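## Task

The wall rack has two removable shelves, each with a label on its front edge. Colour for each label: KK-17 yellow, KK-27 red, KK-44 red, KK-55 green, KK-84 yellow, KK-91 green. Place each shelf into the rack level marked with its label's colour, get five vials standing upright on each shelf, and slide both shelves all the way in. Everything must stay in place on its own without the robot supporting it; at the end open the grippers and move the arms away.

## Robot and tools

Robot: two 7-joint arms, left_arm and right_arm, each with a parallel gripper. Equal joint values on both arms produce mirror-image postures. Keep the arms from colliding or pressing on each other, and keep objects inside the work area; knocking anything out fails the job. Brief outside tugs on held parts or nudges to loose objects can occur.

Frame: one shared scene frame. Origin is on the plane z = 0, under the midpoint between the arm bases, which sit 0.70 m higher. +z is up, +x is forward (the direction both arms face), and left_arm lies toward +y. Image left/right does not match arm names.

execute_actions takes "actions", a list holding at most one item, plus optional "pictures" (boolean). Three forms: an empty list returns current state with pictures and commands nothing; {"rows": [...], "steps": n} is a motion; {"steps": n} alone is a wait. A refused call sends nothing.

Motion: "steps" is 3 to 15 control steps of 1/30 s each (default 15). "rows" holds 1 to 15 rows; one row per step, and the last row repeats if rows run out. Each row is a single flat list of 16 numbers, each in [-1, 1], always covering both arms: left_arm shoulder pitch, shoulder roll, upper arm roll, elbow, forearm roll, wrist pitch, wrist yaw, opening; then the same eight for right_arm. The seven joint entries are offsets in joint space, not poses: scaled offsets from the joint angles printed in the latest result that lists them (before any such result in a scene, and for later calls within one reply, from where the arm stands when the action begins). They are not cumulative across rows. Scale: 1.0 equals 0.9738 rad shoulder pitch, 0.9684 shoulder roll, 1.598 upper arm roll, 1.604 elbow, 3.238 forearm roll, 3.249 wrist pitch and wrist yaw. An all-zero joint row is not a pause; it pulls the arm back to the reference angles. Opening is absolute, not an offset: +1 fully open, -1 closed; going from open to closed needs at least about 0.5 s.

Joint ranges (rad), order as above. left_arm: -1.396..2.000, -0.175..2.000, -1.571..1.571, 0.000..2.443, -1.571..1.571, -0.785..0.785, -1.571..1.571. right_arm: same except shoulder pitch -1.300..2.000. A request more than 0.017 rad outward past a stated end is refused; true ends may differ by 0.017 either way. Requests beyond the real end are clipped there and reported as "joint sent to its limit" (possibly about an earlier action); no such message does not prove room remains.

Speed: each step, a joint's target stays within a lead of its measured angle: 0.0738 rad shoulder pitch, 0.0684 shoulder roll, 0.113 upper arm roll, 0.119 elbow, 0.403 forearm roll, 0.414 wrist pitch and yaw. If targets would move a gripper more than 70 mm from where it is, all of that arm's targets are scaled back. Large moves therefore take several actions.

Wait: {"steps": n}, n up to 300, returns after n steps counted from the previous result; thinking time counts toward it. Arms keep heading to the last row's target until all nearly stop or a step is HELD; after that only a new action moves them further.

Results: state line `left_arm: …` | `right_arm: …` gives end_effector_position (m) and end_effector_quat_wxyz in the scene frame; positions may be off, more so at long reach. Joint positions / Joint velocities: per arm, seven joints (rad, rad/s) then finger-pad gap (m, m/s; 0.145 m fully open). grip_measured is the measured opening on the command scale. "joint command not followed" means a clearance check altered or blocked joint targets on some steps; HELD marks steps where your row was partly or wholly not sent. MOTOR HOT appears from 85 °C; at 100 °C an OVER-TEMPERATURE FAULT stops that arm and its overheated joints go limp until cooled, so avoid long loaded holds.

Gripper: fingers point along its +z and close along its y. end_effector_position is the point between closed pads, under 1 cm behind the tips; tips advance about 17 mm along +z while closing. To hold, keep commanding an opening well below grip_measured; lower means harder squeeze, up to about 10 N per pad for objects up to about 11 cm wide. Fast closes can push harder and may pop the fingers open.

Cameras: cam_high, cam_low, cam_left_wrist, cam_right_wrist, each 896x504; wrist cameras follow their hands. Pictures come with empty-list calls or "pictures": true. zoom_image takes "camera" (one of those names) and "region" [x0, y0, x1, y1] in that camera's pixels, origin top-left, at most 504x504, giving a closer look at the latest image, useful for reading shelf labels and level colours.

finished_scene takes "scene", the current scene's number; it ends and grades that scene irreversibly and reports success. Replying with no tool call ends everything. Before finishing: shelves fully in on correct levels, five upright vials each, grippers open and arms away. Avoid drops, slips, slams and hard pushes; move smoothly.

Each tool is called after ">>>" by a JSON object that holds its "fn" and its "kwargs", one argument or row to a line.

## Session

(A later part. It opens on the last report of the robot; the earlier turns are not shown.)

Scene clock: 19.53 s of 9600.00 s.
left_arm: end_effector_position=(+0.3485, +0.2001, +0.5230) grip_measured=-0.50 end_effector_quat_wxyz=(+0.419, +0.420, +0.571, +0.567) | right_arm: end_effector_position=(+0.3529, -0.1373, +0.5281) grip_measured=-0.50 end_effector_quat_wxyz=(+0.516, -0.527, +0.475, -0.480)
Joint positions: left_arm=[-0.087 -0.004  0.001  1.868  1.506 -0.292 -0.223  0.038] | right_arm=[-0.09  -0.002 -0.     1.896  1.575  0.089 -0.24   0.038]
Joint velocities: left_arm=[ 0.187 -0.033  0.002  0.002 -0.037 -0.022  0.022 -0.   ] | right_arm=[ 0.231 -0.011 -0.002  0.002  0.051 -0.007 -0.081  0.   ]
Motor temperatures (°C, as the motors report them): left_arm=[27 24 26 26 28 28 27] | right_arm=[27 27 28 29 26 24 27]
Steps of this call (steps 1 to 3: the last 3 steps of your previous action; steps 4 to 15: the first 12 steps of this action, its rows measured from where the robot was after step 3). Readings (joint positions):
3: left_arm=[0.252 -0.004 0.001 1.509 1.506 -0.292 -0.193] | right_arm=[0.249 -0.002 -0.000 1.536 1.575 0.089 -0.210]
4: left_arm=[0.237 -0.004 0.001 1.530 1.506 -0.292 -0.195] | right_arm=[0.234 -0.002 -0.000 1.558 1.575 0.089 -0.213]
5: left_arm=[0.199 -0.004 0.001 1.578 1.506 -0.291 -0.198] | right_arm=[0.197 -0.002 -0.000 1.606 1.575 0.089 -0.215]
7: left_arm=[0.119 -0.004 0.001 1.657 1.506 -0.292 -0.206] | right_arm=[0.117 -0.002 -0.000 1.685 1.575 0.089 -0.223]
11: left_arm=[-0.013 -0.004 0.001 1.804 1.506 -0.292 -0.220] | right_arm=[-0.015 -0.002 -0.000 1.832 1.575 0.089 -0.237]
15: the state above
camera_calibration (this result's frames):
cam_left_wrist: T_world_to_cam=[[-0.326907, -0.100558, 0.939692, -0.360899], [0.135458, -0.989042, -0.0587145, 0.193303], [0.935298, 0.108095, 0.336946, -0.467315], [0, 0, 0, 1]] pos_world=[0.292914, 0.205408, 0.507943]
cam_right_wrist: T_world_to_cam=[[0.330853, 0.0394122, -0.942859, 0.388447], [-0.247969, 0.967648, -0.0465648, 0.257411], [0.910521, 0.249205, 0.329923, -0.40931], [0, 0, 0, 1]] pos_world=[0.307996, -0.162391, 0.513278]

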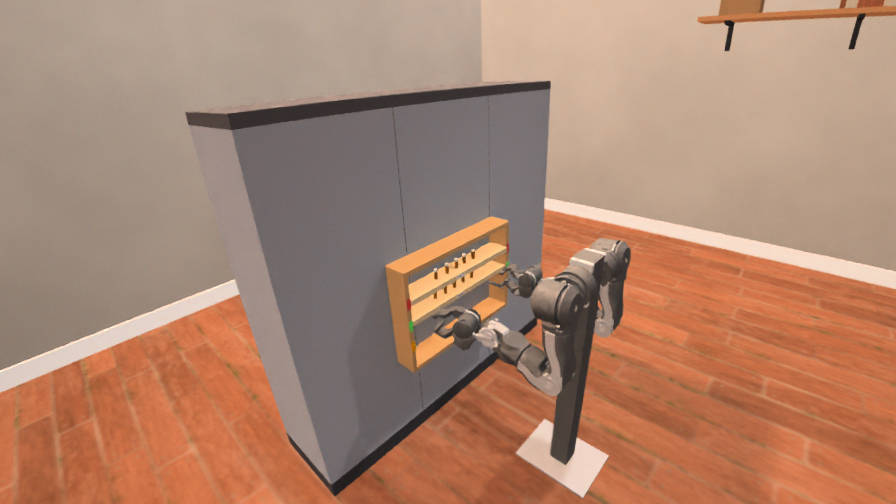

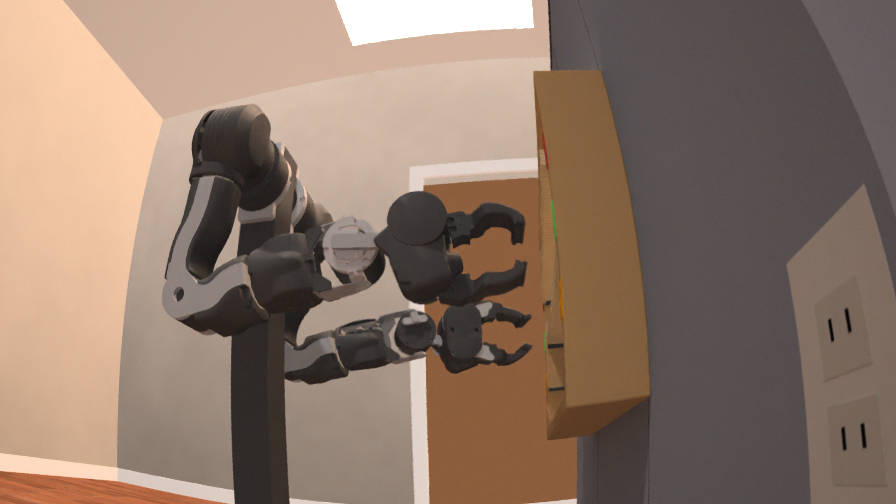

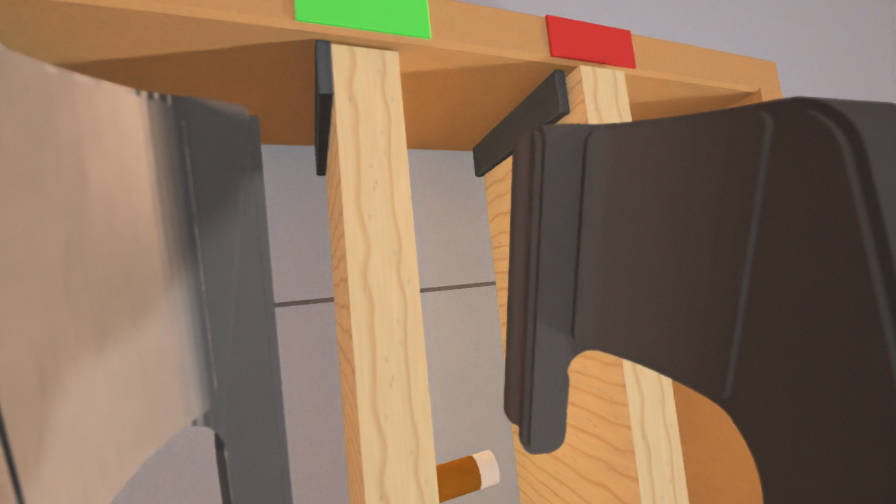

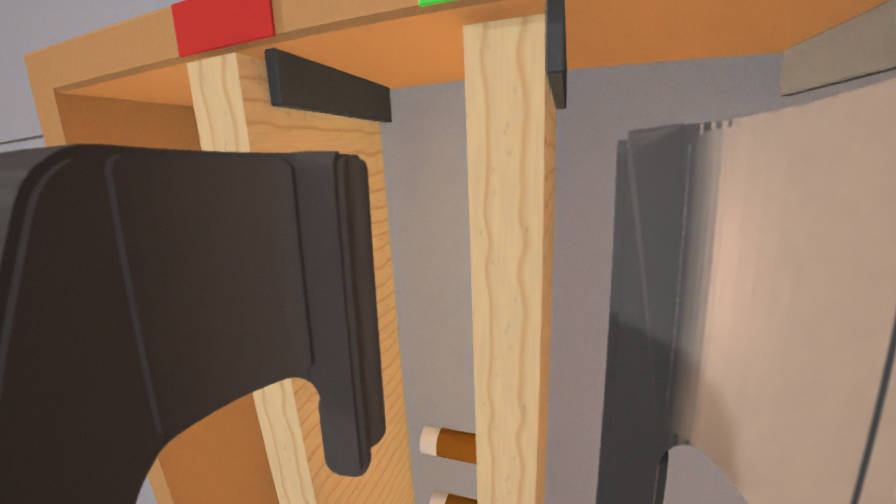

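>>> {"fn": "execute_actions", "kwargs": {
  "actions": [
    {"steps":14,"rows":[[0.03,0,0,0.04,-0.01,0,-0.03,-0.48,0.03,0,0,0.04,0,0,-0.03,-0.48],[0.06,0,0,0.08,-0.02,0.005,-0.06,-0.48,0.07,0,0,0.075,0,0,-0.06,-0.48],[0.09,0,0,0.115,-0.03,0.01,-0.09,-0.48,0.1,0,0,0.105,0,0,-0.09,-0.48],[0.12,0,0,0.145,-0.03,0.013,-0.115,-0.48,0.13,0,0,0.135,0,0,-0.11,-0.48],[0.138,0,0,0.165,-0.03,0.013,-0.128,-0.48,0.153,0,0,0.151,0,0,-0.122,-0.48]]}
  ]
}}

>>> {"fn": "execute_actions", "kwargs": {
  "actions": [
    {"rows":[[0.025,0,0,-0.016,0,0,0.001,-0.48,0.025,0,0,-0.016,0,0,0.001,-0.48],[0.06,0,0,-0.039,0,0,0.002,-0.48,0.06,0,0,-0.039,0,0,0.002,-0.48],[0.095,0,0,-0.063,0,0,0.004,-0.48,0.095,0,0,-0.063,0,0,0.004,-0.48],[0.13,0,0,-0.089,0,0,0.006,-0.48,0.13,0,0,-0.089,0,0,0.006,-0.48],[0.165,0,0,-0.116,0,0,0.009,-0.48,0.165,0,0,-0.116,0,0,0.009,-0.48],[0.2,0,0,-0.143,0,0,0.012,-0.48,0.2,0,0,-0.143,0,0,0.012,-0.48],[0.235,0,0,-0.171,0,0,0.015,-0.48,0.235,0,0,-0.171,0,0,0.015,-0.48],[0.27,0,0,-0.199,0,0,0.019,-0.48,0.27,0,0,-0.199,0,0,0.019,-0.48],[0.3,0,0,-0.223,0,0,0.022,-0.48,0.29,0,0,-0.216,0,0,0.021,-0.48],[0.32,0,0,-0.24,0,0,0.024,-0.48,0.3,0,0,-0.224,0,0,0.022,-0.48]]}
  ]
}}

>>> {"fn": "execute_actions", "kwargs": {
  "actions": [
    {"steps":7}
  ],
  "pictures": true
}}

Scene clock: 20.30 s of 9600.00 s.
left_arm: end_effector_position=(+0.3444, +0.2001, +0.6003) grip_measured=-0.48 end_effector_quat_wxyz=(+0.424, +0.416, +0.576, +0.562) | right_arm: end_effector_position=(+0.3511, -0.1395, +0.6039) grip_measured=-0.48 end_effector_quat_wxyz=(+0.506, -0.531, +0.470, -0.491)
Joint positions: left_arm=[ 0.048 -0.004  0.001  2.131  1.41  -0.254 -0.634  0.039] | right_arm=[ 0.061 -0.002 -0.     2.136  1.575  0.089 -0.631  0.039]
Joint velocities: left_arm=[ 0.099 -0.055 -0.002  0.076 -0.022  0.007 -0.007  0.   ] | right_arm=[ 0.033  0.011  0.002  0.056  0.022 -0.007 -0.022  0.   ]
Motor temperatures (°C, as the motors report them): left_arm=[27 24 26 26 28 28 26] | right_arm=[27 27 28 29 26 24 27]
Steps of this call (steps 1 to 3: the last 3 steps of your previous action; steps 4 to 12: the robot went on to your last target; steps 13 to 23: the first 11 steps of this action). Readings (joint positions):
13: left_arm=[-0.076 -0.004 0.001 1.896 1.496 -0.292 -0.271] | right_arm=[-0.079 -0.002 -0.000 1.925 1.575 0.089 -0.288]
14: left_arm=[-0.058 -0.004 0.001 1.960 1.475 -0.288 -0.345] | right_arm=[-0.055 -0.002 -0.000 1.985 1.575 0.089 -0.361]
16: left_arm=[0.043 -0.004 0.001 2.101 1.428 -0.265 -0.494] | right_arm=[0.054 -0.002 -0.000 2.111 1.575 0.089 -0.503]
20: left_arm=[0.038 -0.004 0.001 2.126 1.409 -0.254 -0.622] | right_arm=[0.051 -0.002 -0.000 2.133 1.575 0.089 -0.619]
23: the state above

Scene clock: 20.80 s of 9600.00 s.
left_arm: end_effector_position=(+0.4203, +0.1997, +0.6034) grip_measured=-0.48 end_effector_quat_wxyz=(+0.420, +0.420, +0.570, +0.568) | right_arm: end_effector_position=(+0.4219, -0.1388, +0.6076) grip_measured=-0.48 end_effector_quat_wxyz=(+0.509, -0.530, +0.469, -0.490)
Joint positions: left_arm=[ 0.365 -0.004  0.001  1.747  1.41  -0.254 -0.563  0.039] | right_arm=[ 0.357 -0.002 -0.     1.78   1.575  0.089 -0.567  0.039]
Joint velocities: left_arm=[-0.121  0.099  0.002 -0.027  0.022 -0.037  0.066  0.   ] | right_arm=[-0.165 -0.011 -0.002 -0.012 -0.022  0.022  0.037 -0.   ]
Motor temperatures (°C, as the motors report them): left_arm=[27 24 26 26 28 28 26] | right_arm=[27 27 28 29 26 24 27]
Steps of this call (steps 1 to 3: the last 3 steps of your previous action; steps 4 to 15: the first 12 steps of this action, its rows measured from where the robot was after step 3). Readings (joint positions):
3: left_arm=[0.049 -0.004 0.001 2.132 1.410 -0.254 -0.634] | right_arm=[0.061 -0.002 -0.000 2.137 1.575 0.089 -0.631]
4: left_arm=[0.061 -0.004 0.001 2.118 1.409 -0.254 -0.633] | right_arm=[0.073 -0.002 -0.000 2.124 1.575 0.089 -0.630]
5: left_arm=[0.097 -0.004 0.001 2.080 1.409 -0.254 -0.632] | right_arm=[0.109 -0.002 -0.000 2.086 1.575 0.089 -0.629]
7: left_arm=[0.178 -0.004 0.001 1.996 1.410 -0.254 -0.625] | right_arm=[0.191 -0.002 -0.000 2.002 1.575 0.089 -0.621]
11: left_arm=[0.308 -0.004 0.001 1.819 1.410 -0.254 -0.592] | right_arm=[0.321 -0.002 -0.000 1.824 1.575 0.089 -0.589]
15: the state above

Scene clock: 21.03 s of 9600.00 s.
left_arm: end_effector_position=(+0.4198, +0.1997, +0.6018) grip_measured=-0.48 end_effector_quat_wxyz=(+0.419, +0.421, +0.570, +0.568) | right_arm: end_effector_position=(+0.4218, -0.1388, +0.6072) grip_measured=-0.48 end_effector_quat_wxyz=(+0.509, -0.530, +0.469, -0.490)
Joint positions: left_arm=[ 0.361 -0.004  0.001  1.747  1.41  -0.254 -0.562  0.039] | right_arm=[ 0.356 -0.002 -0.     1.78   1.575  0.089 -0.565  0.039]
Joint velocities: left_arm=[ 0.055 -0.011 -0.017 -0.037 -0.022  0.022 -0.007  0.   ] | right_arm=[ 0.033 -0.055 -0.012  0.002 -0.022 -0.022  0.022  0.   ]
Motor temperatures (°C, as the motors report them): left_arm=[27 24 26 26 28 28 26] | right_arm=[27 27 28 29 26 24 27]
Kept back: nothing.
Steps of this call (steps 1 to 3: the last 3 steps of your previous action; steps 4 to 7: the robot went on to your last target). Readings (joint positions):
1: left_arm=[0.362 -0.004 0.001 1.747 1.410 -0.254 -0.563] | right_arm=[0.356 -0.002 -0.000 1.780 1.575 0.089 -0.566]
2: left_arm=[0.361 -0.004 0.001 1.747 1.410 -0.254 -0.563] | right_arm=[0.356 -0.002 -0.000 1.780 1.575 0.089 -0.566]
4: left_arm=[0.361 -0.004 0.001 1.747 1.410 -0.254 -0.562] | right_arm=[0.356 -0.002 -0.000 1.780 1.575 0.089 -0.565]
7: the state above
camera_calibration (this result's frames):
cam_left_wrist: T_world_to_cam=[[-0.326085, -0.103432, 0.939665, -0.411414], [0.133441, -0.98908, -0.0625645, 0.191043], [0.935875, 0.104988, 0.336327, -0.559793], [0, 0, 0, 1]] pos_world=[0.364247, 0.205175, 0.586817]
cam_right_wrist: T_world_to_cam=[[0.337673, 0.01054, -0.941204, 0.432337], [-0.238737, 0.968198, -0.0748088, 0.292918], [0.910484, 0.249961, 0.329451, -0.49738], [0, 0, 0, 1]] pos_world=[0.376799, -0.163833, 0.592692]

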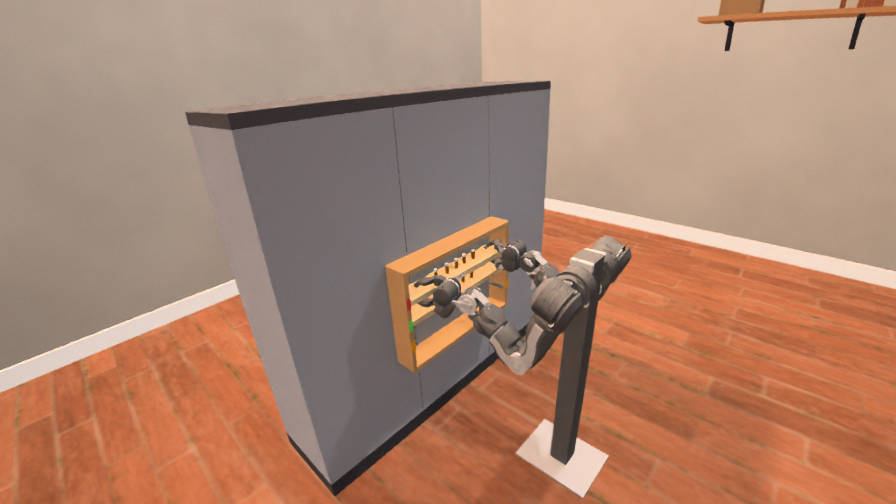

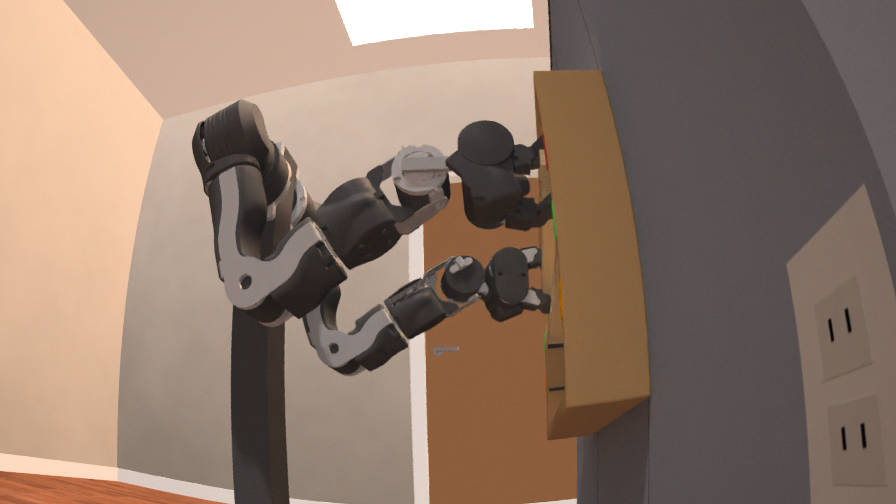

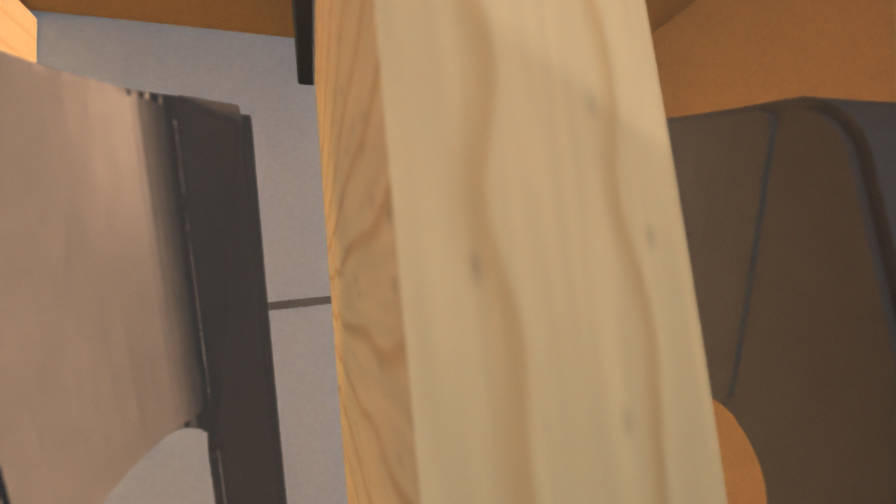

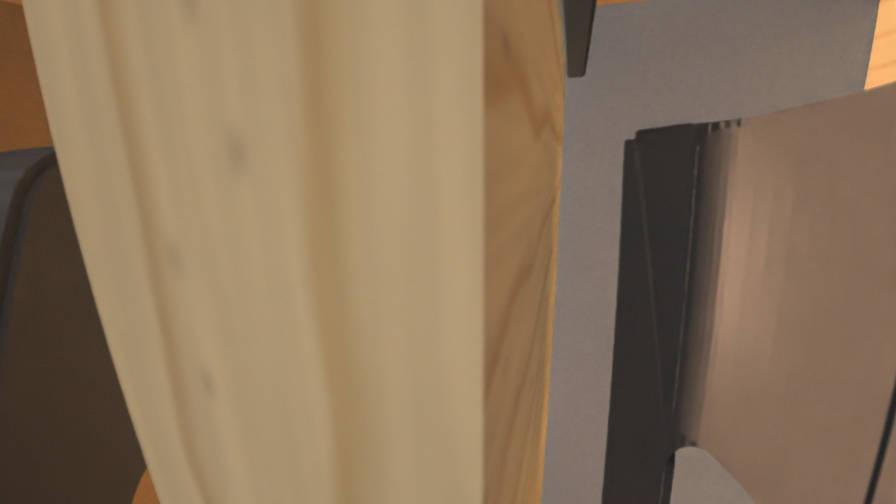

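>>> {"fn": "execute_actions", "kwargs": {
  "actions": [
    {"steps":12,"rows":[[-0.003,0,0,0,0,0,0,-0.55,-0.007,0,0,0,0,0,0,-0.55],[-0.003,0,0,0,0,0,0,-0.62,-0.007,0,0,0,0,0,0,-0.62],[-0.003,0,0,0,0,0,0,-0.68,-0.007,0,0,0,0,0,0,-0.68],[-0.003,0,0,0,0,0,0,-0.73,-0.007,0,0,0,0,0,0,-0.73],[-0.003,0,0,0,0,0,0,-0.78,-0.007,0,0,0,0,0,0,-0.78],[-0.003,0,0,0,0,0,0,-0.88,-0.007,0,0,0,0,0,0,-0.88],[-0.003,0,0,0,0,0,0,-1,-0.007,0,0,0,0,0,0,-1]]}
  ]
}}

>>> {"fn": "execute_actions", "kwargs": {
  "actions": [
    {"steps":13,"rows":[[0.006,0,0,0.004,0,0,0,-1,0.006,0,0,0.004,0,0,0,-1],[0.012,0,0,0.009,0,0,-0.002,-1,0.012,0,0,0.009,0,0,-0.002,-1],[0.013,0,0,0.015,0,0,-0.004,-1,0.013,0,0,0.015,0,0,-0.004,-1],[0.005,0,0,0.022,0,0,-0.006,-1,0.005,0,0,0.022,0,0,-0.006,-1],[-0.007,0,0,0.032,0,0,-0.007,-1,-0.007,0,0,0.032,0,0,-0.007,-1],[-0.021,0,0,0.043,0,0,-0.009,-1,-0.021,0,0,0.043,0,0,-0.009,-1],[-0.037,0,0,0.056,0,0,-0.011,-1,-0.037,0,0,0.056,0,0,-0.011,-1],[-0.055,0,0,0.07,0,0,-0.013,-1,-0.055,0,0,0.07,0,0,-0.013,-1],[-0.074,0,0,0.085,0,0,-0.015,-1,-0.074,0,0,0.085,0,0,-0.015,-1],[-0.094,0,0,0.101,-0.002,0.002,-0.016,-1,-0.094,0,0,0.101,0,0,-0.016,-1],[-0.114,0,0,0.117,-0.003,0.002,-0.018,-1,-0.114,0,0,0.117,0,0,-0.018,-1],[-0.135,0,0,0.133,-0.004,0.003,-0.02,-1,-0.135,0,0,0.133,0,0,-0.02,-1],[-0.156,0,0,0.149,-0.005,0.003,-0.021,-1,-0.156,0,0,0.149,0,0,-0.021,-1]]}
  ]
}}

>>> {"fn": "execute_actions", "kwargs": {
  "actions": [
    {"rows":[[-0.022,0,0,0.021,0,0,0.003,-1,-0.022,0,0,0.021,0,0,0.002,-1],[-0.044,0,0,0.036,0,0,0.002,-1,-0.044,0,0,0.036,0,0,0.001,-1],[-0.066,0,0,0.051,0,0,0.001,-1,-0.066,0,0,0.051,0,0,0,-1],[-0.087,0,0,0.065,0,0,0,-1,-0.087,0,0,0.065,0,0,0,-1],[-0.107,0,0,0.078,0,0,0,-1,-0.107,0,0,0.078,0,0,0,-1],[-0.126,0,0,0.09,0,0,0,-1,-0.126,0,0,0.09,0,0,0,-1],[-0.143,0,0,0.1,0,0,0,-1,-0.143,0,0,0.1,0,0,0,-1],[-0.158,0,0,0.109,0,0,0,-1,-0.158,0,0,0.109,0,0,0,-1],[-0.171,0,0,0.117,0,0,0,-1,-0.171,0,0,0.117,0,0,0,-1],[-0.181,0,0,0.123,0,0,0,-1,-0.181,0,0,0.123,0,0,0,-1],[-0.188,0,0,0.127,0,0,0,-1,-0.188,0,0,0.127,0,0,0,-1],[-0.192,0,0,0.13,0,0,0,-1,-0.192,0,0,0.13,0,0,0,-1]]}
  ]
}}

>>> {"fn": "execute_actions", "kwargs": {
  "actions": [
    {"steps":5}
  ]
}}

Scene clock: 21.80 s of 9600.00 s.
left_arm: end_effector_position=(+0.4198, +0.1996, +0.6009) grip_measured=-0.76 end_effector_quat_wxyz=(+0.419, +0.422, +0.571, +0.566) | right_arm: end_effector_position=(+0.4214, -0.1389, +0.6058) grip_measured=-0.75 end_effector_quat_wxyz=(+0.508, -0.529, +0.471, -0.490)
Joint positions: left_arm=[ 0.36  -0.004  0.001  1.747  1.412 -0.254 -0.563  0.018] | right_arm=[ 0.351 -0.003 -0.     1.78   1.575  0.087 -0.563  0.019]
Joint velocities: left_arm=[-0.077  0.055  0.007 -0.002 -0.037 -0.007  0.051  0.   ] | right_arm=[ 0.011 -0.033  0.012  0.012 -0.007  0.022 -0.022  0.   ]
Motor temperatures (°C, as the motors report them): left_arm=[27 24 26 26 28 28 26] | right_arm=[27 27 28 29 26 24 27]
Steps of this call (steps 1 to 14: the robot went on to your last target; steps 15 to 23: the first 9 steps of this action). Readings (joint positions):
15: left_arm=[0.361 -0.004 0.001 1.747 1.410 -0.254 -0.562] | right_arm=[0.355 -0.002 -0.000 1.780 1.575 0.089 -0.565]
16: left_arm=[0.361 -0.004 0.001 1.747 1.410 -0.254 -0.562] | right_arm=[0.353 -0.002 -0.000 1.780 1.575 0.089 -0.565]
18: left_arm=[0.361 -0.004 0.001 1.747 1.410 -0.254 -0.562] | right_arm=[0.351 -0.002 -0.000 1.780 1.575 0.089 -0.565]
22: left_arm=[0.360 -0.004 0.001 1.747 1.412 -0.254 -0.563] | right_arm=[0.351 -0.003 -0.000 1.780 1.575 0.087 -0.563]
23: the state above

Scene clock: 22.23 s of 9600.00 s.
left_arm: end_effector_position=(+0.3941, +0.1986, +0.6025) grip_measured=-0.76 end_effector_quat_wxyz=(+0.423, +0.421, +0.576, +0.559) | right_arm: end_effector_position=(+0.3950, -0.1395, +0.6105) grip_measured=-0.75 end_effector_quat_wxyz=(+0.508, -0.527, +0.470, -0.493)
Joint positions: left_arm=[ 0.264 -0.004  0.001  1.893  1.416 -0.25  -0.62   0.018] | right_arm=[ 0.257 -0.004 -0.     1.93   1.575  0.084 -0.614  0.019]
Joint velocities: left_arm=[-0.56   0.011 -0.007  0.706 -0.125  0.066 -0.168  0.   ] | right_arm=[-0.582  0.011  0.002  0.696 -0.154  0.051 -0.081  0.002]
Motor temperatures (°C, as the motors report them): left_arm=[27 24 26 26 28 28 27] | right_arm=[27 27 28 29 26 24 27]
Steps of this call (steps 1 to 3: the last 3 steps of your previous action; steps 4 to 13: the first 10 steps of this action, its rows measured from where the robot was after step 3). Readings (joint positions):
3: left_arm=[0.360 -0.004 0.001 1.747 1.412 -0.254 -0.563] | right_arm=[0.351 -0.003 -0.000 1.780 1.575 0.087 -0.563]
4: left_arm=[0.360 -0.004 0.001 1.747 1.414 -0.254 -0.564] | right_arm=[0.352 -0.003 -0.000 1.781 1.575 0.086 -0.564]
5: left_arm=[0.362 -0.004 0.001 1.750 1.414 -0.254 -0.571] | right_arm=[0.354 -0.003 -0.000 1.784 1.575 0.085 -0.569]
7: left_arm=[0.362 -0.004 0.001 1.768 1.418 -0.254 -0.588] | right_arm=[0.355 -0.003 -0.000 1.807 1.575 0.084 -0.582]
11: left_arm=[0.305 -0.004 0.001 1.847 1.419 -0.254 -0.606] | right_arm=[0.299 -0.004 -0.000 1.885 1.575 0.084 -0.598]
13: the state above

Scene clock: 22.73 s of 9600.00 s.
left_arm: end_effector_position=(+0.3367, +0.1979, +0.6007) grip_measured=-0.76 end_effector_quat_wxyz=(+0.427, +0.419, +0.576, +0.556) | right_arm: end_effector_position=(+0.3369, -0.1397, +0.6125) grip_measured=-0.76 end_effector_quat_wxyz=(+0.512, -0.524, +0.466, -0.497)
Joint positions: left_arm=[ 0.016 -0.005  0.     2.173  1.419 -0.245 -0.648  0.018] | right_arm=[ 0.013 -0.005 -0.001  2.213  1.575  0.085 -0.637  0.018]
Joint velocities: left_arm=[-0.077  0.033 -0.012  0.09   0.037 -0.066 -0.095 -0.   ] | right_arm=[-0.033  0.011 -0.022  0.11  -0.051 -0.007  0.051 -0.   ]
Motor temperatures (°C, as the motors report them): left_arm=[27 24 26 26 29 28 27] | right_arm=[27 27 28 29 26 24 27]
Steps of this call (steps 1 to 3: the last 3 steps of your previous action; steps 4 to 15: the first 12 steps of this action, its rows measured from where the robot was after step 3). Readings (joint positions):
3: left_arm=[0.206 -0.005 0.001 1.974 1.411 -0.245 -0.637] | right_arm=[0.201 -0.004 -0.000 2.012 1.575 0.085 -0.629]
4: left_arm=[0.185 -0.005 0.001 1.999 1.413 -0.245 -0.638] | right_arm=[0.180 -0.005 -0.001 2.037 1.575 0.085 -0.630]
5: left_arm=[0.162 -0.005 0.001 2.021 1.415 -0.245 -0.639] | right_arm=[0.158 -0.005 -0.001 2.062 1.575 0.085 -0.630]
7: left_arm=[0.119 -0.005 0.001 2.067 1.416 -0.245 -0.643] | right_arm=[0.114 -0.005 -0.001 2.107 1.575 0.085 -0.634]
11: left_arm=[0.050 -0.005 0.000 2.139 1.418 -0.245 -0.646] | right_arm=[0.046 -0.005 -0.001 2.180 1.575 0.085 -0.636]
15: the state above

Scene clock: 22.90 s of 9600.00 s.
left_arm: end_effector_position=(+0.3364, +0.1979, +0.6012) grip_measured=-0.76 end_effector_quat_wxyz=(+0.428, +0.419, +0.576, +0.557) | right_arm: end_effector_position=(+0.3366, -0.1396, +0.6129) grip_measured=-0.76 end_effector_quat_wxyz=(+0.512, -0.523, +0.466, -0.497)
Joint positions: left_arm=[ 0.016 -0.005  0.     2.175  1.419 -0.245 -0.648  0.018] | right_arm=[ 0.012 -0.005 -0.001  2.215  1.575  0.085 -0.637  0.018]
Joint velocities: left_arm=[-0.055 -0.077 -0.017 -0.007 -0.051  0.051 -0.066  0.   ] | right_arm=[-0.011  0.033  0.002 -0.002 -0.037  0.037 -0.007  0.   ]
Motor temperatures (°C, as the motors report them): left_arm=[27 24 26 26 29 28 27] | right_arm=[27 27 28 29 26 24 27]
Kept back: nothing.
Steps of this call (steps 1 to 3: the last 3 steps of your previous action; steps 4 to 5: the robot went on to your last target). Readings (joint positions):
1: left_arm=[0.016 -0.005 0.000 2.174 1.419 -0.245 -0.648] | right_arm=[0.012 -0.005 -0.001 2.215 1.575 0.085 -0.636]
2: left_arm=[0.016 -0.005 0.000 2.175 1.419 -0.245 -0.648] | right_arm=[0.012 -0.005 -0.001 2.215 1.575 0.085 -0.637]
4: left_arm=[0.016 -0.005 0.000 2.175 1.419 -0.245 -0.648] | right_arm=[0.012 -0.005 -0.001 2.215 1.575 0.085 -0.637]
5: the state above

>>> {"fn": "execute_actions", "kwargs": {
  "actions": [
    {"rows":[[-0.002,0,0,0,0,0,0.009,-1,-0.004,0,0,-0.003,0,0,0.005,-1],[-0.01,0,0,-0.005,0.001,-0.001,0.016,-1,-0.012,0,0,-0.008,0,0,0.011,-1],[-0.023,0,0,-0.013,0.003,-0.002,0.026,-1,-0.025,0,0,-0.017,0,0,0.02,-1],[-0.039,0,0,-0.024,0.005,-0.003,0.038,-1,-0.042,0,0,-0.028,0,0,0.031,-1],[-0.057,0,0,-0.037,0.008,-0.005,0.052,-1,-0.06,0,0,-0.041,0,0,0.044,-1],[-0.076,0,0,-0.051,0.011,-0.006,0.066,-1,-0.08,0,0,-0.056,0,-0.001,0.057,-1],[-0.094,0,0,-0.066,0.014,-0.008,0.079,-1,-0.098,0,0,-0.071,0,-0.001,0.07,-1],[-0.11,0,0,-0.081,0.017,-0.009,0.092,-1,-0.115,0,0,-0.086,0,-0.001,0.082,-1],[-0.124,0,0,-0.094,0.019,-0.01,0.103,-1,-0.13,0,0,-0.099,0,-0.002,0.092,-1],[-0.136,0,0,-0.105,0.021,-0.011,0.111,-1,-0.142,0,0,-0.11,0,-0.002,0.1,-1],[-0.145,0,0,-0.114,0.023,-0.012,0.117,-1,-0.151,0,0,-0.119,0,-0.002,0.105,-1],[-0.15,0,0,-0.119,0.024,-0.012,0.12,-1,-0.156,0,0,-0.124,0,-0.002,0.108,-1],[-0.152,0,0,-0.121,0.024,-0.012,0.12,-1,-0.158,0,0,-0.126,0,-0.002,0.108,-1]]}
  ]
}}

>>> {"fn": "execute_actions", "kwargs": {
  "actions": [
    {"rows":[[0,0,0,-0.003,0.001,0,0.011,-1,0,0,0,-0.003,0,0,0.009,-1],[-0.002,0,0,-0.012,0.002,0,0.018,-1,-0.003,0,0,-0.012,0,0,0.015,-1],[-0.005,0,0,-0.026,0.004,0,0.028,-1,-0.007,0,0,-0.026,0,0,0.025,-1],[-0.009,0,0,-0.045,0.007,-0.001,0.04,-1,-0.012,0,0,-0.045,0,0,0.037,-1],[-0.014,0,0,-0.067,0.011,-0.001,0.054,-1,-0.017,0,0,-0.066,0,0,0.05,-1],[-0.018,0,0,-0.09,0.014,-0.002,0.067,-1,-0.022,0,0,-0.089,0,0,0.063,-1],[-0.021,0,0,-0.114,0.017,-0.002,0.08,-1,-0.026,0,0,-0.113,0,0,0.076,-1],[-0.024,0,0,-0.137,0.019,-0.003,0.092,-1,-0.03,0,0,-0.136,0,0,0.088,-1],[-0.026,0,0,-0.158,0.02,-0.003,0.103,-1,-0.033,0,0,-0.157,-0.002,0,0.098,-1],[-0.027,0,0,-0.176,0.02,-0.003,0.112,-1,-0.035,0,0,-0.174,-0.003,0,0.107,-1],[-0.028,0,0,-0.19,0.02,-0.003,0.118,-1,-0.036,0,0,-0.188,-0.003,0,0.113,-1],[-0.028,0,0,-0.198,0.02,-0.003,0.121,-1,-0.036,0,0,-0.196,-0.003,0,0.116,-1],[-0.028,0,0,-0.202,0.02,-0.003,0.122,-1,-0.036,0,0,-0.2,-0.003,0,0.117,-1]]}
  ]
}}

>>> {"fn": "execute_actions", "kwargs": {
  "actions": [
    {"steps":9}
  ],
  "pictures": true
}}

Scene clock: 23.70 s of 9600.00 s.
left_arm: end_effector_position=(+0.3349, +0.1989, +0.5344) grip_measured=-0.76 end_effector_quat_wxyz=(+0.418, +0.424, +0.576, +0.560) | right_arm: end_effector_position=(+0.3376, -0.1384, +0.5403) grip_measured=-0.76 end_effector_quat_wxyz=(+0.509, -0.529, +0.482, -0.478)
Joint positions: left_arm=[-0.135 -0.005  0.     1.98   1.491 -0.283 -0.308  0.018] | right_arm=[-0.143 -0.005 -0.002  2.015  1.575  0.08  -0.325  0.018]
Joint velocities: left_arm=[-0.099  0.011  0.007 -0.203  0.081 -0.037  0.33  -0.   ] | right_arm=[-0.165  0.011  0.002 -0.203  0.007  0.037  0.3   -0.   ]
Motor temperatures (°C, as the motors report them): left_arm=[27 24 26 26 29 28 27] | right_arm=[27 27 28 29 26 24 27]
Steps of this call (steps 1 to 12: the robot went on to your last target; steps 13 to 24: the first 12 steps of this action). Readings (joint positions):
13: left_arm=[0.014 -0.005 0.000 2.174 1.420 -0.245 -0.645] | right_arm=[0.011 -0.005 -0.002 2.214 1.575 0.085 -0.635]
14: left_arm=[0.008 -0.005 0.000 2.170 1.421 -0.245 -0.631] | right_arm=[0.005 -0.005 -0.002 2.208 1.575 0.085 -0.623]
16: left_arm=[-0.020 -0.005 0.000 2.141 1.429 -0.252 -0.577] | right_arm=[-0.024 -0.005 -0.002 2.178 1.575 0.085 -0.575]
20: left_arm=[-0.095 -0.005 0.000 2.044 1.463 -0.271 -0.425] | right_arm=[-0.102 -0.005 -0.002 2.079 1.575 0.082 -0.433]
24: the state above

Scene clock: 24.20 s of 9600.00 s.
left_arm: end_effector_position=(+0.3350, +0.1994, +0.4603) grip_measured=-0.76 end_effector_quat_wxyz=(+0.410, +0.430, +0.570, +0.568) | right_arm: end_effector_position=(+0.3376, -0.1386, +0.4615) grip_measured=-0.76 end_effector_quat_wxyz=(+0.509, -0.528, +0.491, -0.470)
Joint positions: left_arm=[-0.168 -0.005  0.001  1.656  1.568 -0.299  0.061  0.018] | right_arm=[-0.186 -0.004 -0.001  1.693  1.565  0.076  0.022  0.018]
Joint velocities: left_arm=[ 0.055 -0.033  0.002 -0.271  0.051 -0.037  0.359 -0.   ] | right_arm=[-0.077 -0.099 -0.027 -0.276 -0.007 -0.022  0.33  -0.   ]
Motor temperatures (°C, as the motors report them): left_arm=[27 24 26 26 29 28 27] | right_arm=[27 27 28 29 26 24 27]
Steps of this call (steps 1 to 3: the last 3 steps of your previous action; steps 4 to 15: the first 12 steps of this action, its rows measured from where the robot was after step 3). Readings (joint positions):
3: left_arm=[-0.137 -0.005 0.000 1.976 1.495 -0.285 -0.285] | right_arm=[-0.145 -0.005 -0.002 2.011 1.575 0.080 -0.305]
4: left_arm=[-0.137 -0.005 0.000 1.973 1.496 -0.285 -0.278] | right_arm=[-0.146 -0.005 -0.002 2.009 1.575 0.080 -0.299]
5: left_arm=[-0.138 -0.005 0.000 1.963 1.499 -0.286 -0.261] | right_arm=[-0.146 -0.005 -0.002 1.999 1.574 0.080 -0.284]
7: left_arm=[-0.142 -0.005 0.000 1.912 1.509 -0.289 -0.205] | right_arm=[-0.153 -0.005 -0.002 1.948 1.574 0.080 -0.230]
11: left_arm=[-0.164 -0.005 0.001 1.757 1.550 -0.296 -0.056] | right_arm=[-0.178 -0.004 -0.001 1.794 1.570 0.078 -0.088]
15: the state above

Scene clock: 24.50 s of 9600.00 s.
left_arm: end_effector_position=(+0.3349, +0.1994, +0.4626) grip_measured=-0.76 end_effector_quat_wxyz=(+0.415, +0.424, +0.563, +0.575) | right_arm: end_effector_position=(+0.3375, -0.1386, +0.4631) grip_measured=-0.76 end_effector_quat_wxyz=(+0.514, -0.523, +0.486, -0.475)
Joint positions: left_arm=[-0.168 -0.005  0.001  1.649  1.572 -0.299  0.092  0.018] | right_arm=[-0.186 -0.004 -0.001  1.685  1.565  0.076  0.051  0.018]
Joint velocities: left_arm=[ 0.033 -0.077  0.007 -0.012  0.007 -0.051  0.022 -0.   ] | right_arm=[-0.011  0.011  0.002  0.007  0.037 -0.051 -0.007 -0.   ]
Motor temperatures (°C, as the motors report them): left_arm=[27 24 26 26 29 28 27] | right_arm=[27 27 28 29 26 24 27]
Kept back: nothing.
Steps of this call (steps 1 to 3: the last 3 steps of your previous action; steps 4 to 9: the robot went on to your last target). Readings (joint positions):
1: left_arm=[-0.168 -0.005 0.001 1.650 1.570 -0.299 0.073] | right_arm=[-0.186 -0.004 -0.001 1.686 1.565 0.076 0.034]
2: left_arm=[-0.168 -0.005 0.001 1.649 1.571 -0.299 0.080] | right_arm=[-0.186 -0.004 -0.001 1.685 1.565 0.076 0.040]
4: left_arm=[-0.168 -0.005 0.001 1.649 1.571 -0.299 0.091] | right_arm=[-0.186 -0.004 -0.001 1.685 1.565 0.076 0.049]
8: left_arm=[-0.168 -0.005 0.001 1.649 1.572 -0.299 0.092] | right_arm=[-0.186 -0.004 -0.001 1.685 1.565 0.076 0.051]
9: the state above
camera_calibration (this result's frames):
cam_left_wrist: T_world_to_cam=[[-0.32985, -0.12418, 0.93583, -0.301229], [0.134624, -0.987367, -0.0835681, 0.202319], [0.934385, 0.0984202, 0.3424, -0.434517], [0, 0, 0, 1]] pos_world=[0.279409, 0.205121, 0.447585]
cam_right_wrist: T_world_to_cam=[[0.31636, 0.0518221, -0.947223, 0.340882], [-0.237238, 0.971101, -0.0261062, 0.239164], [0.918496, 0.232977, 0.319512, -0.373691], [0, 0, 0, 1]] pos_world=[0.292131, -0.162857, 0.448533]

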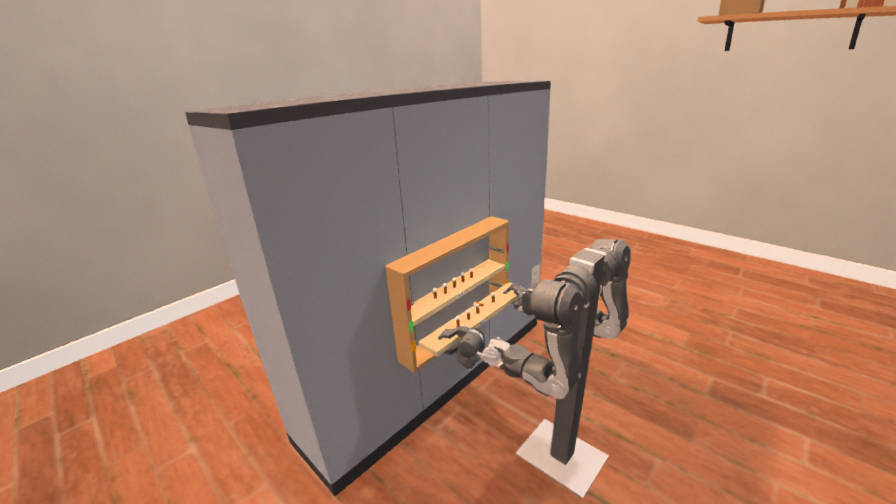

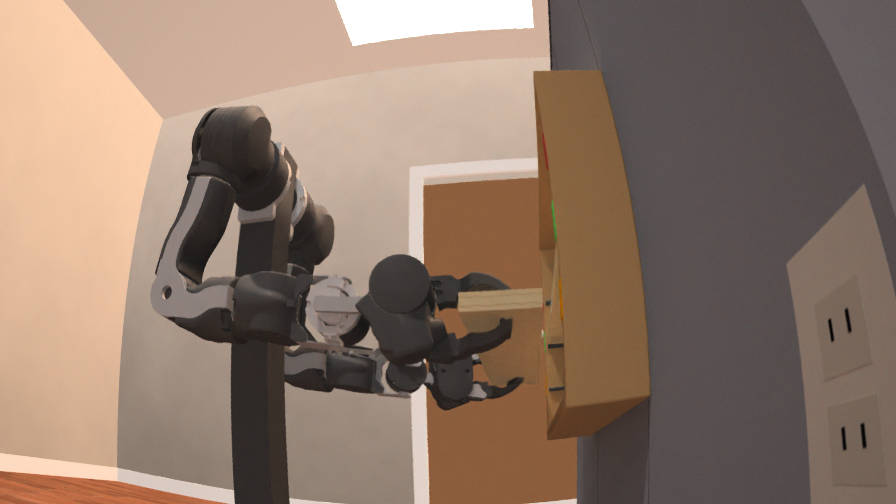

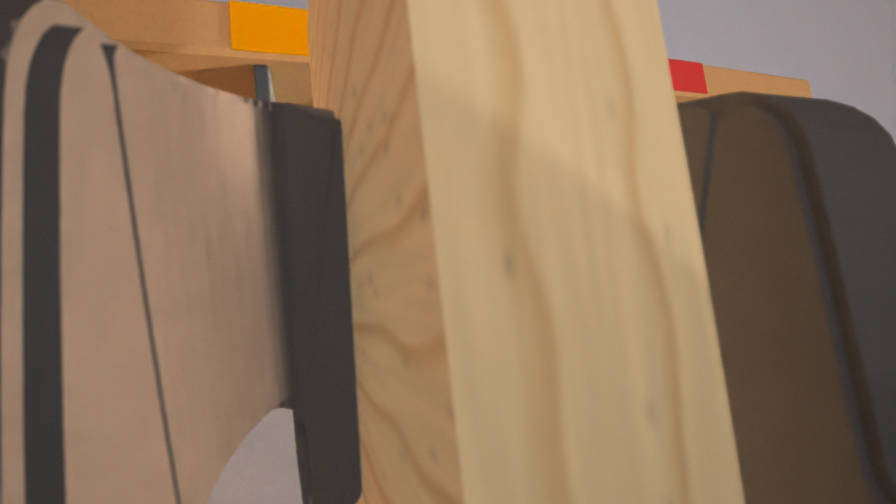

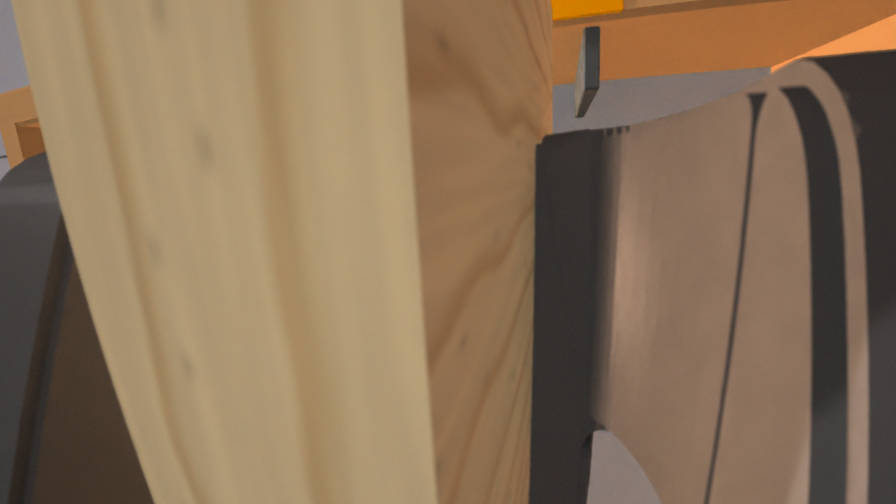

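>>> {"fn": "execute_actions", "kwargs": {
  "actions": [
    {"rows":[[0.004,0,0,0,0,0,0.008,-1,0.006,0,0,0.002,0,0,0.01,-1],[0.008,0,0,-0.002,0,0,0.009,-1,0.01,0,0,0,0,0,0.012,-1],[0.015,0,0,-0.006,0,0,0.01,-1,0.017,0,0,-0.004,0,0,0.014,-1],[0.024,0,0,-0.011,0,0,0.01,-1,0.026,0,0,-0.009,0,0,0.014,-1],[0.035,0,0,-0.017,0,0,0.01,-1,0.037,0,0,-0.015,0,0,0.014,-1],[0.048,0,0,-0.024,0,0,0.01,-1,0.05,0,0,-0.022,0,0,0.014,-1],[0.063,0,0,-0.032,0,0,0.01,-1,0.065,0,0,-0.03,0,0,0.014,-1],[0.08,0,0,-0.042,0,0,0.01,-1,0.082,0,0,-0.04,0,0,0.013,-1],[0.098,0,0,-0.052,0,0,0.01,-1,0.1,0,0,-0.05,0,0,0.013,-1],[0.117,0,0,-0.063,0,0,0.01,-1,0.119,0,0,-0.061,0,0,0.013,-1],[0.136,0,0,-0.075,0,0,0.01,-1,0.138,0,0,-0.073,0,0,0.013,-1],[0.155,0,0,-0.087,0,0,0.01,-1,0.157,0,0,-0.085,0,0,0.013,-1],[0.174,0,0,-0.099,0,0,0.01,-1,0.176,0,0,-0.097,0,0,0.013,-1],[0.193,0,0,-0.111,0,0,0.01,-1,0.195,0,0,-0.109,0,0,0.013,-1],[0.212,0,0,-0.123,0,0,0.01,-1,0.214,0,0,-0.121,0,0,0.013,-1]]}
  ]
}}

>>> {"fn": "execute_actions", "kwargs": {
  "actions": [
    {"rows":[[0.026,0,0,-0.013,0,0,0.005,-1,0.026,0,0,-0.013,0,0,0.005,-1],[0.046,0,0,-0.026,0,0,0.005,-1,0.046,0,0,-0.026,0,0,0.005,-1],[0.066,0,0,-0.04,0,0,0.006,-1,0.066,0,0,-0.04,0,0,0.006,-1],[0.086,0,0,-0.054,0,0,0.007,-1,0.086,0,0,-0.054,0,0,0.007,-1],[0.106,0,0,-0.068,0,0,0.008,-1,0.106,0,0,-0.068,0,0,0.008,-1],[0.125,0,0,-0.082,0,0,0.009,-1,0.125,0,0,-0.082,0,0,0.009,-1],[0.144,0,0,-0.096,0,0,0.01,-1,0.144,0,0,-0.096,0,0,0.01,-1],[0.162,0,0,-0.11,0,0,0.011,-1,0.162,0,0,-0.11,0,0,0.011,-1],[0.178,0,0,-0.123,0,0,0.012,-1,0.178,0,0,-0.123,0,0,0.012,-1],[0.193,0,0,-0.135,0,0,0.013,-1,0.193,0,0,-0.135,0,0,0.013,-1],[0.206,0,0,-0.145,0,0,0.014,-1,0.206,0,0,-0.145,0,0,0.014,-1],[0.216,0,0,-0.154,0,0,0.015,-1,0.216,0,0,-0.154,0,0,0.015,-1],[0.224,0,0,-0.161,0,0,0.016,-1,0.224,0,0,-0.161,0,0,0.016,-1],[0.229,0,0,-0.165,0,0,0.017,-1,0.229,0,0,-0.165,0,0,0.017,-1]]}
  ]
}}

>>> {"fn": "execute_actions", "kwargs": {
  "actions": [
    {"steps":9}
  ]
}}

Scene clock: 25.37 s of 9600.00 s.
left_arm: end_effector_position=(+0.3671, +0.1998, +0.4673) grip_measured=-0.76 end_effector_quat_wxyz=(+0.422, +0.416, +0.555, +0.584) | right_arm: end_effector_position=(+0.3696, -0.1388, +0.4674) grip_measured=-0.76 end_effector_quat_wxyz=(+0.522, -0.514, +0.479, -0.484)
Joint positions: left_arm=[-0.02  -0.005  0.001  1.513  1.572 -0.303  0.114  0.018] | right_arm=[-0.04  -0.004 -0.001  1.55   1.565  0.074  0.074  0.018]
Joint velocities: left_arm=[ 0.451  0.011 -0.002 -0.505 -0.037  0.022 -0.125  0.   ] | right_arm=[ 0.407 -0.055 -0.007 -0.501  0.007 -0.007 -0.037  0.   ]
Motor temperatures (°C, as the motors report them): left_arm=[27 24 26 26 29 28 27] | right_arm=[27 27 28 29 26 24 28]
Steps of this call (steps 1 to 14: the robot went on to your last target; steps 15 to 26: the first 12 steps of this action). Readings (joint positions):
15: left_arm=[-0.168 -0.005 0.001 1.649 1.572 -0.300 0.095] | right_arm=[-0.186 -0.004 -0.001 1.685 1.565 0.076 0.053]
16: left_arm=[-0.166 -0.005 0.001 1.648 1.572 -0.301 0.099] | right_arm=[-0.185 -0.004 -0.001 1.685 1.565 0.076 0.058]
18: left_arm=[-0.150 -0.005 0.001 1.634 1.572 -0.301 0.106] | right_arm=[-0.170 -0.004 -0.001 1.671 1.565 0.076 0.067]
22: left_arm=[-0.094 -0.005 0.001 1.586 1.572 -0.302 0.112] | right_arm=[-0.114 -0.004 -0.001 1.622 1.565 0.075 0.072]
26: the state above

Scene clock: 25.87 s of 9600.00 s.
left_arm: end_effector_position=(+0.4228, +0.2003, +0.4621) grip_measured=-0.76 end_effector_quat_wxyz=(+0.414, +0.421, +0.557, +0.583) | right_arm: end_effector_position=(+0.4254, -0.1392, +0.4595) grip_measured=-0.76 end_effector_quat_wxyz=(+0.518, -0.517, +0.486, -0.478)
Joint positions: left_arm=[ 0.24  -0.005  0.002  1.21   1.572 -0.308  0.141  0.018] | right_arm=[ 0.219 -0.004 -0.     1.247  1.569  0.07   0.098  0.018]
Joint velocities: left_arm=[ 0.231 -0.033  0.002 -0.31  -0.051 -0.007 -0.007 -0.001] | right_arm=[ 0.363 -0.077 -0.002 -0.305  0.022 -0.022 -0.022 -0.   ]
Motor temperatures (°C, as the motors report them): left_arm=[27 24 26 26 29 28 27] | right_arm=[27 27 28 29 26 24 28]
Steps of this call (steps 1 to 3: the last 3 steps of your previous action; steps 4 to 15: the first 12 steps of this action, its rows measured from where the robot was after step 3). Readings (joint positions):
3: left_arm=[0.034 -0.005 0.001 1.455 1.572 -0.304 0.114] | right_arm=[0.015 -0.004 -0.001 1.492 1.565 0.073 0.074]
4: left_arm=[0.053 -0.005 0.001 1.436 1.572 -0.305 0.115] | right_arm=[0.033 -0.004 -0.001 1.473 1.566 0.073 0.074]
5: left_arm=[0.072 -0.005 0.001 1.416 1.572 -0.305 0.115] | right_arm=[0.052 -0.004 -0.001 1.452 1.567 0.072 0.074]
7: left_arm=[0.113 -0.005 0.001 1.371 1.572 -0.306 0.119] | right_arm=[0.093 -0.004 -0.001 1.408 1.568 0.071 0.077]
11: left_arm=[0.187 -0.005 0.002 1.282 1.572 -0.308 0.130] | right_arm=[0.166 -0.004 -0.000 1.318 1.569 0.070 0.088]
15: the state above

Scene clock: 26.17 s of 9600.00 s.
left_arm: end_effector_position=(+0.4255, +0.2002, +0.4617) grip_measured=-0.76 end_effector_quat_wxyz=(+0.414, +0.421, +0.556, +0.584) | right_arm: end_effector_position=(+0.4281, -0.1395, +0.4589) grip_measured=-0.76 end_effector_quat_wxyz=(+0.518, -0.516, +0.486, -0.478)
Joint positions: left_arm=[ 0.253 -0.005  0.002  1.19   1.572 -0.308  0.149  0.018] | right_arm=[ 0.232 -0.004 -0.     1.227  1.57   0.069  0.106  0.018]
Joint velocities: left_arm=[-0.099  0.033 -0.002 -0.017 -0.007 -0.007 -0.007  0.   ] | right_arm=[-0.055 -0.055 -0.032 -0.007 -0.022 -0.066 -0.081  0.   ]
Motor temperatures (°C, as the motors report them): left_arm=[28 24 26 26 29 28 27] | right_arm=[27 27 28 29 26 24 28]
Kept back: nothing.
Steps of this call (steps 1 to 3: the last 3 steps of your previous action; steps 4 to 9: the robot went on to your last target). Readings (joint positions):
1: left_arm=[0.248 -0.005 0.002 1.199 1.572 -0.308 0.144] | right_arm=[0.227 -0.004 -0.000 1.235 1.570 0.070 0.101]
2: left_arm=[0.252 -0.005 0.002 1.191 1.572 -0.308 0.146] | right_arm=[0.231 -0.004 -0.000 1.228 1.570 0.069 0.103]
4: left_arm=[0.253 -0.005 0.002 1.190 1.572 -0.308 0.148] | right_arm=[0.232 -0.004 -0.000 1.227 1.570 0.069 0.106]
8: left_arm=[0.253 -0.005 0.002 1.190 1.572 -0.308 0.149] | right_arm=[0.232 -0.004 -0.000 1.227 1.570 0.069 0.106]
9: the state above


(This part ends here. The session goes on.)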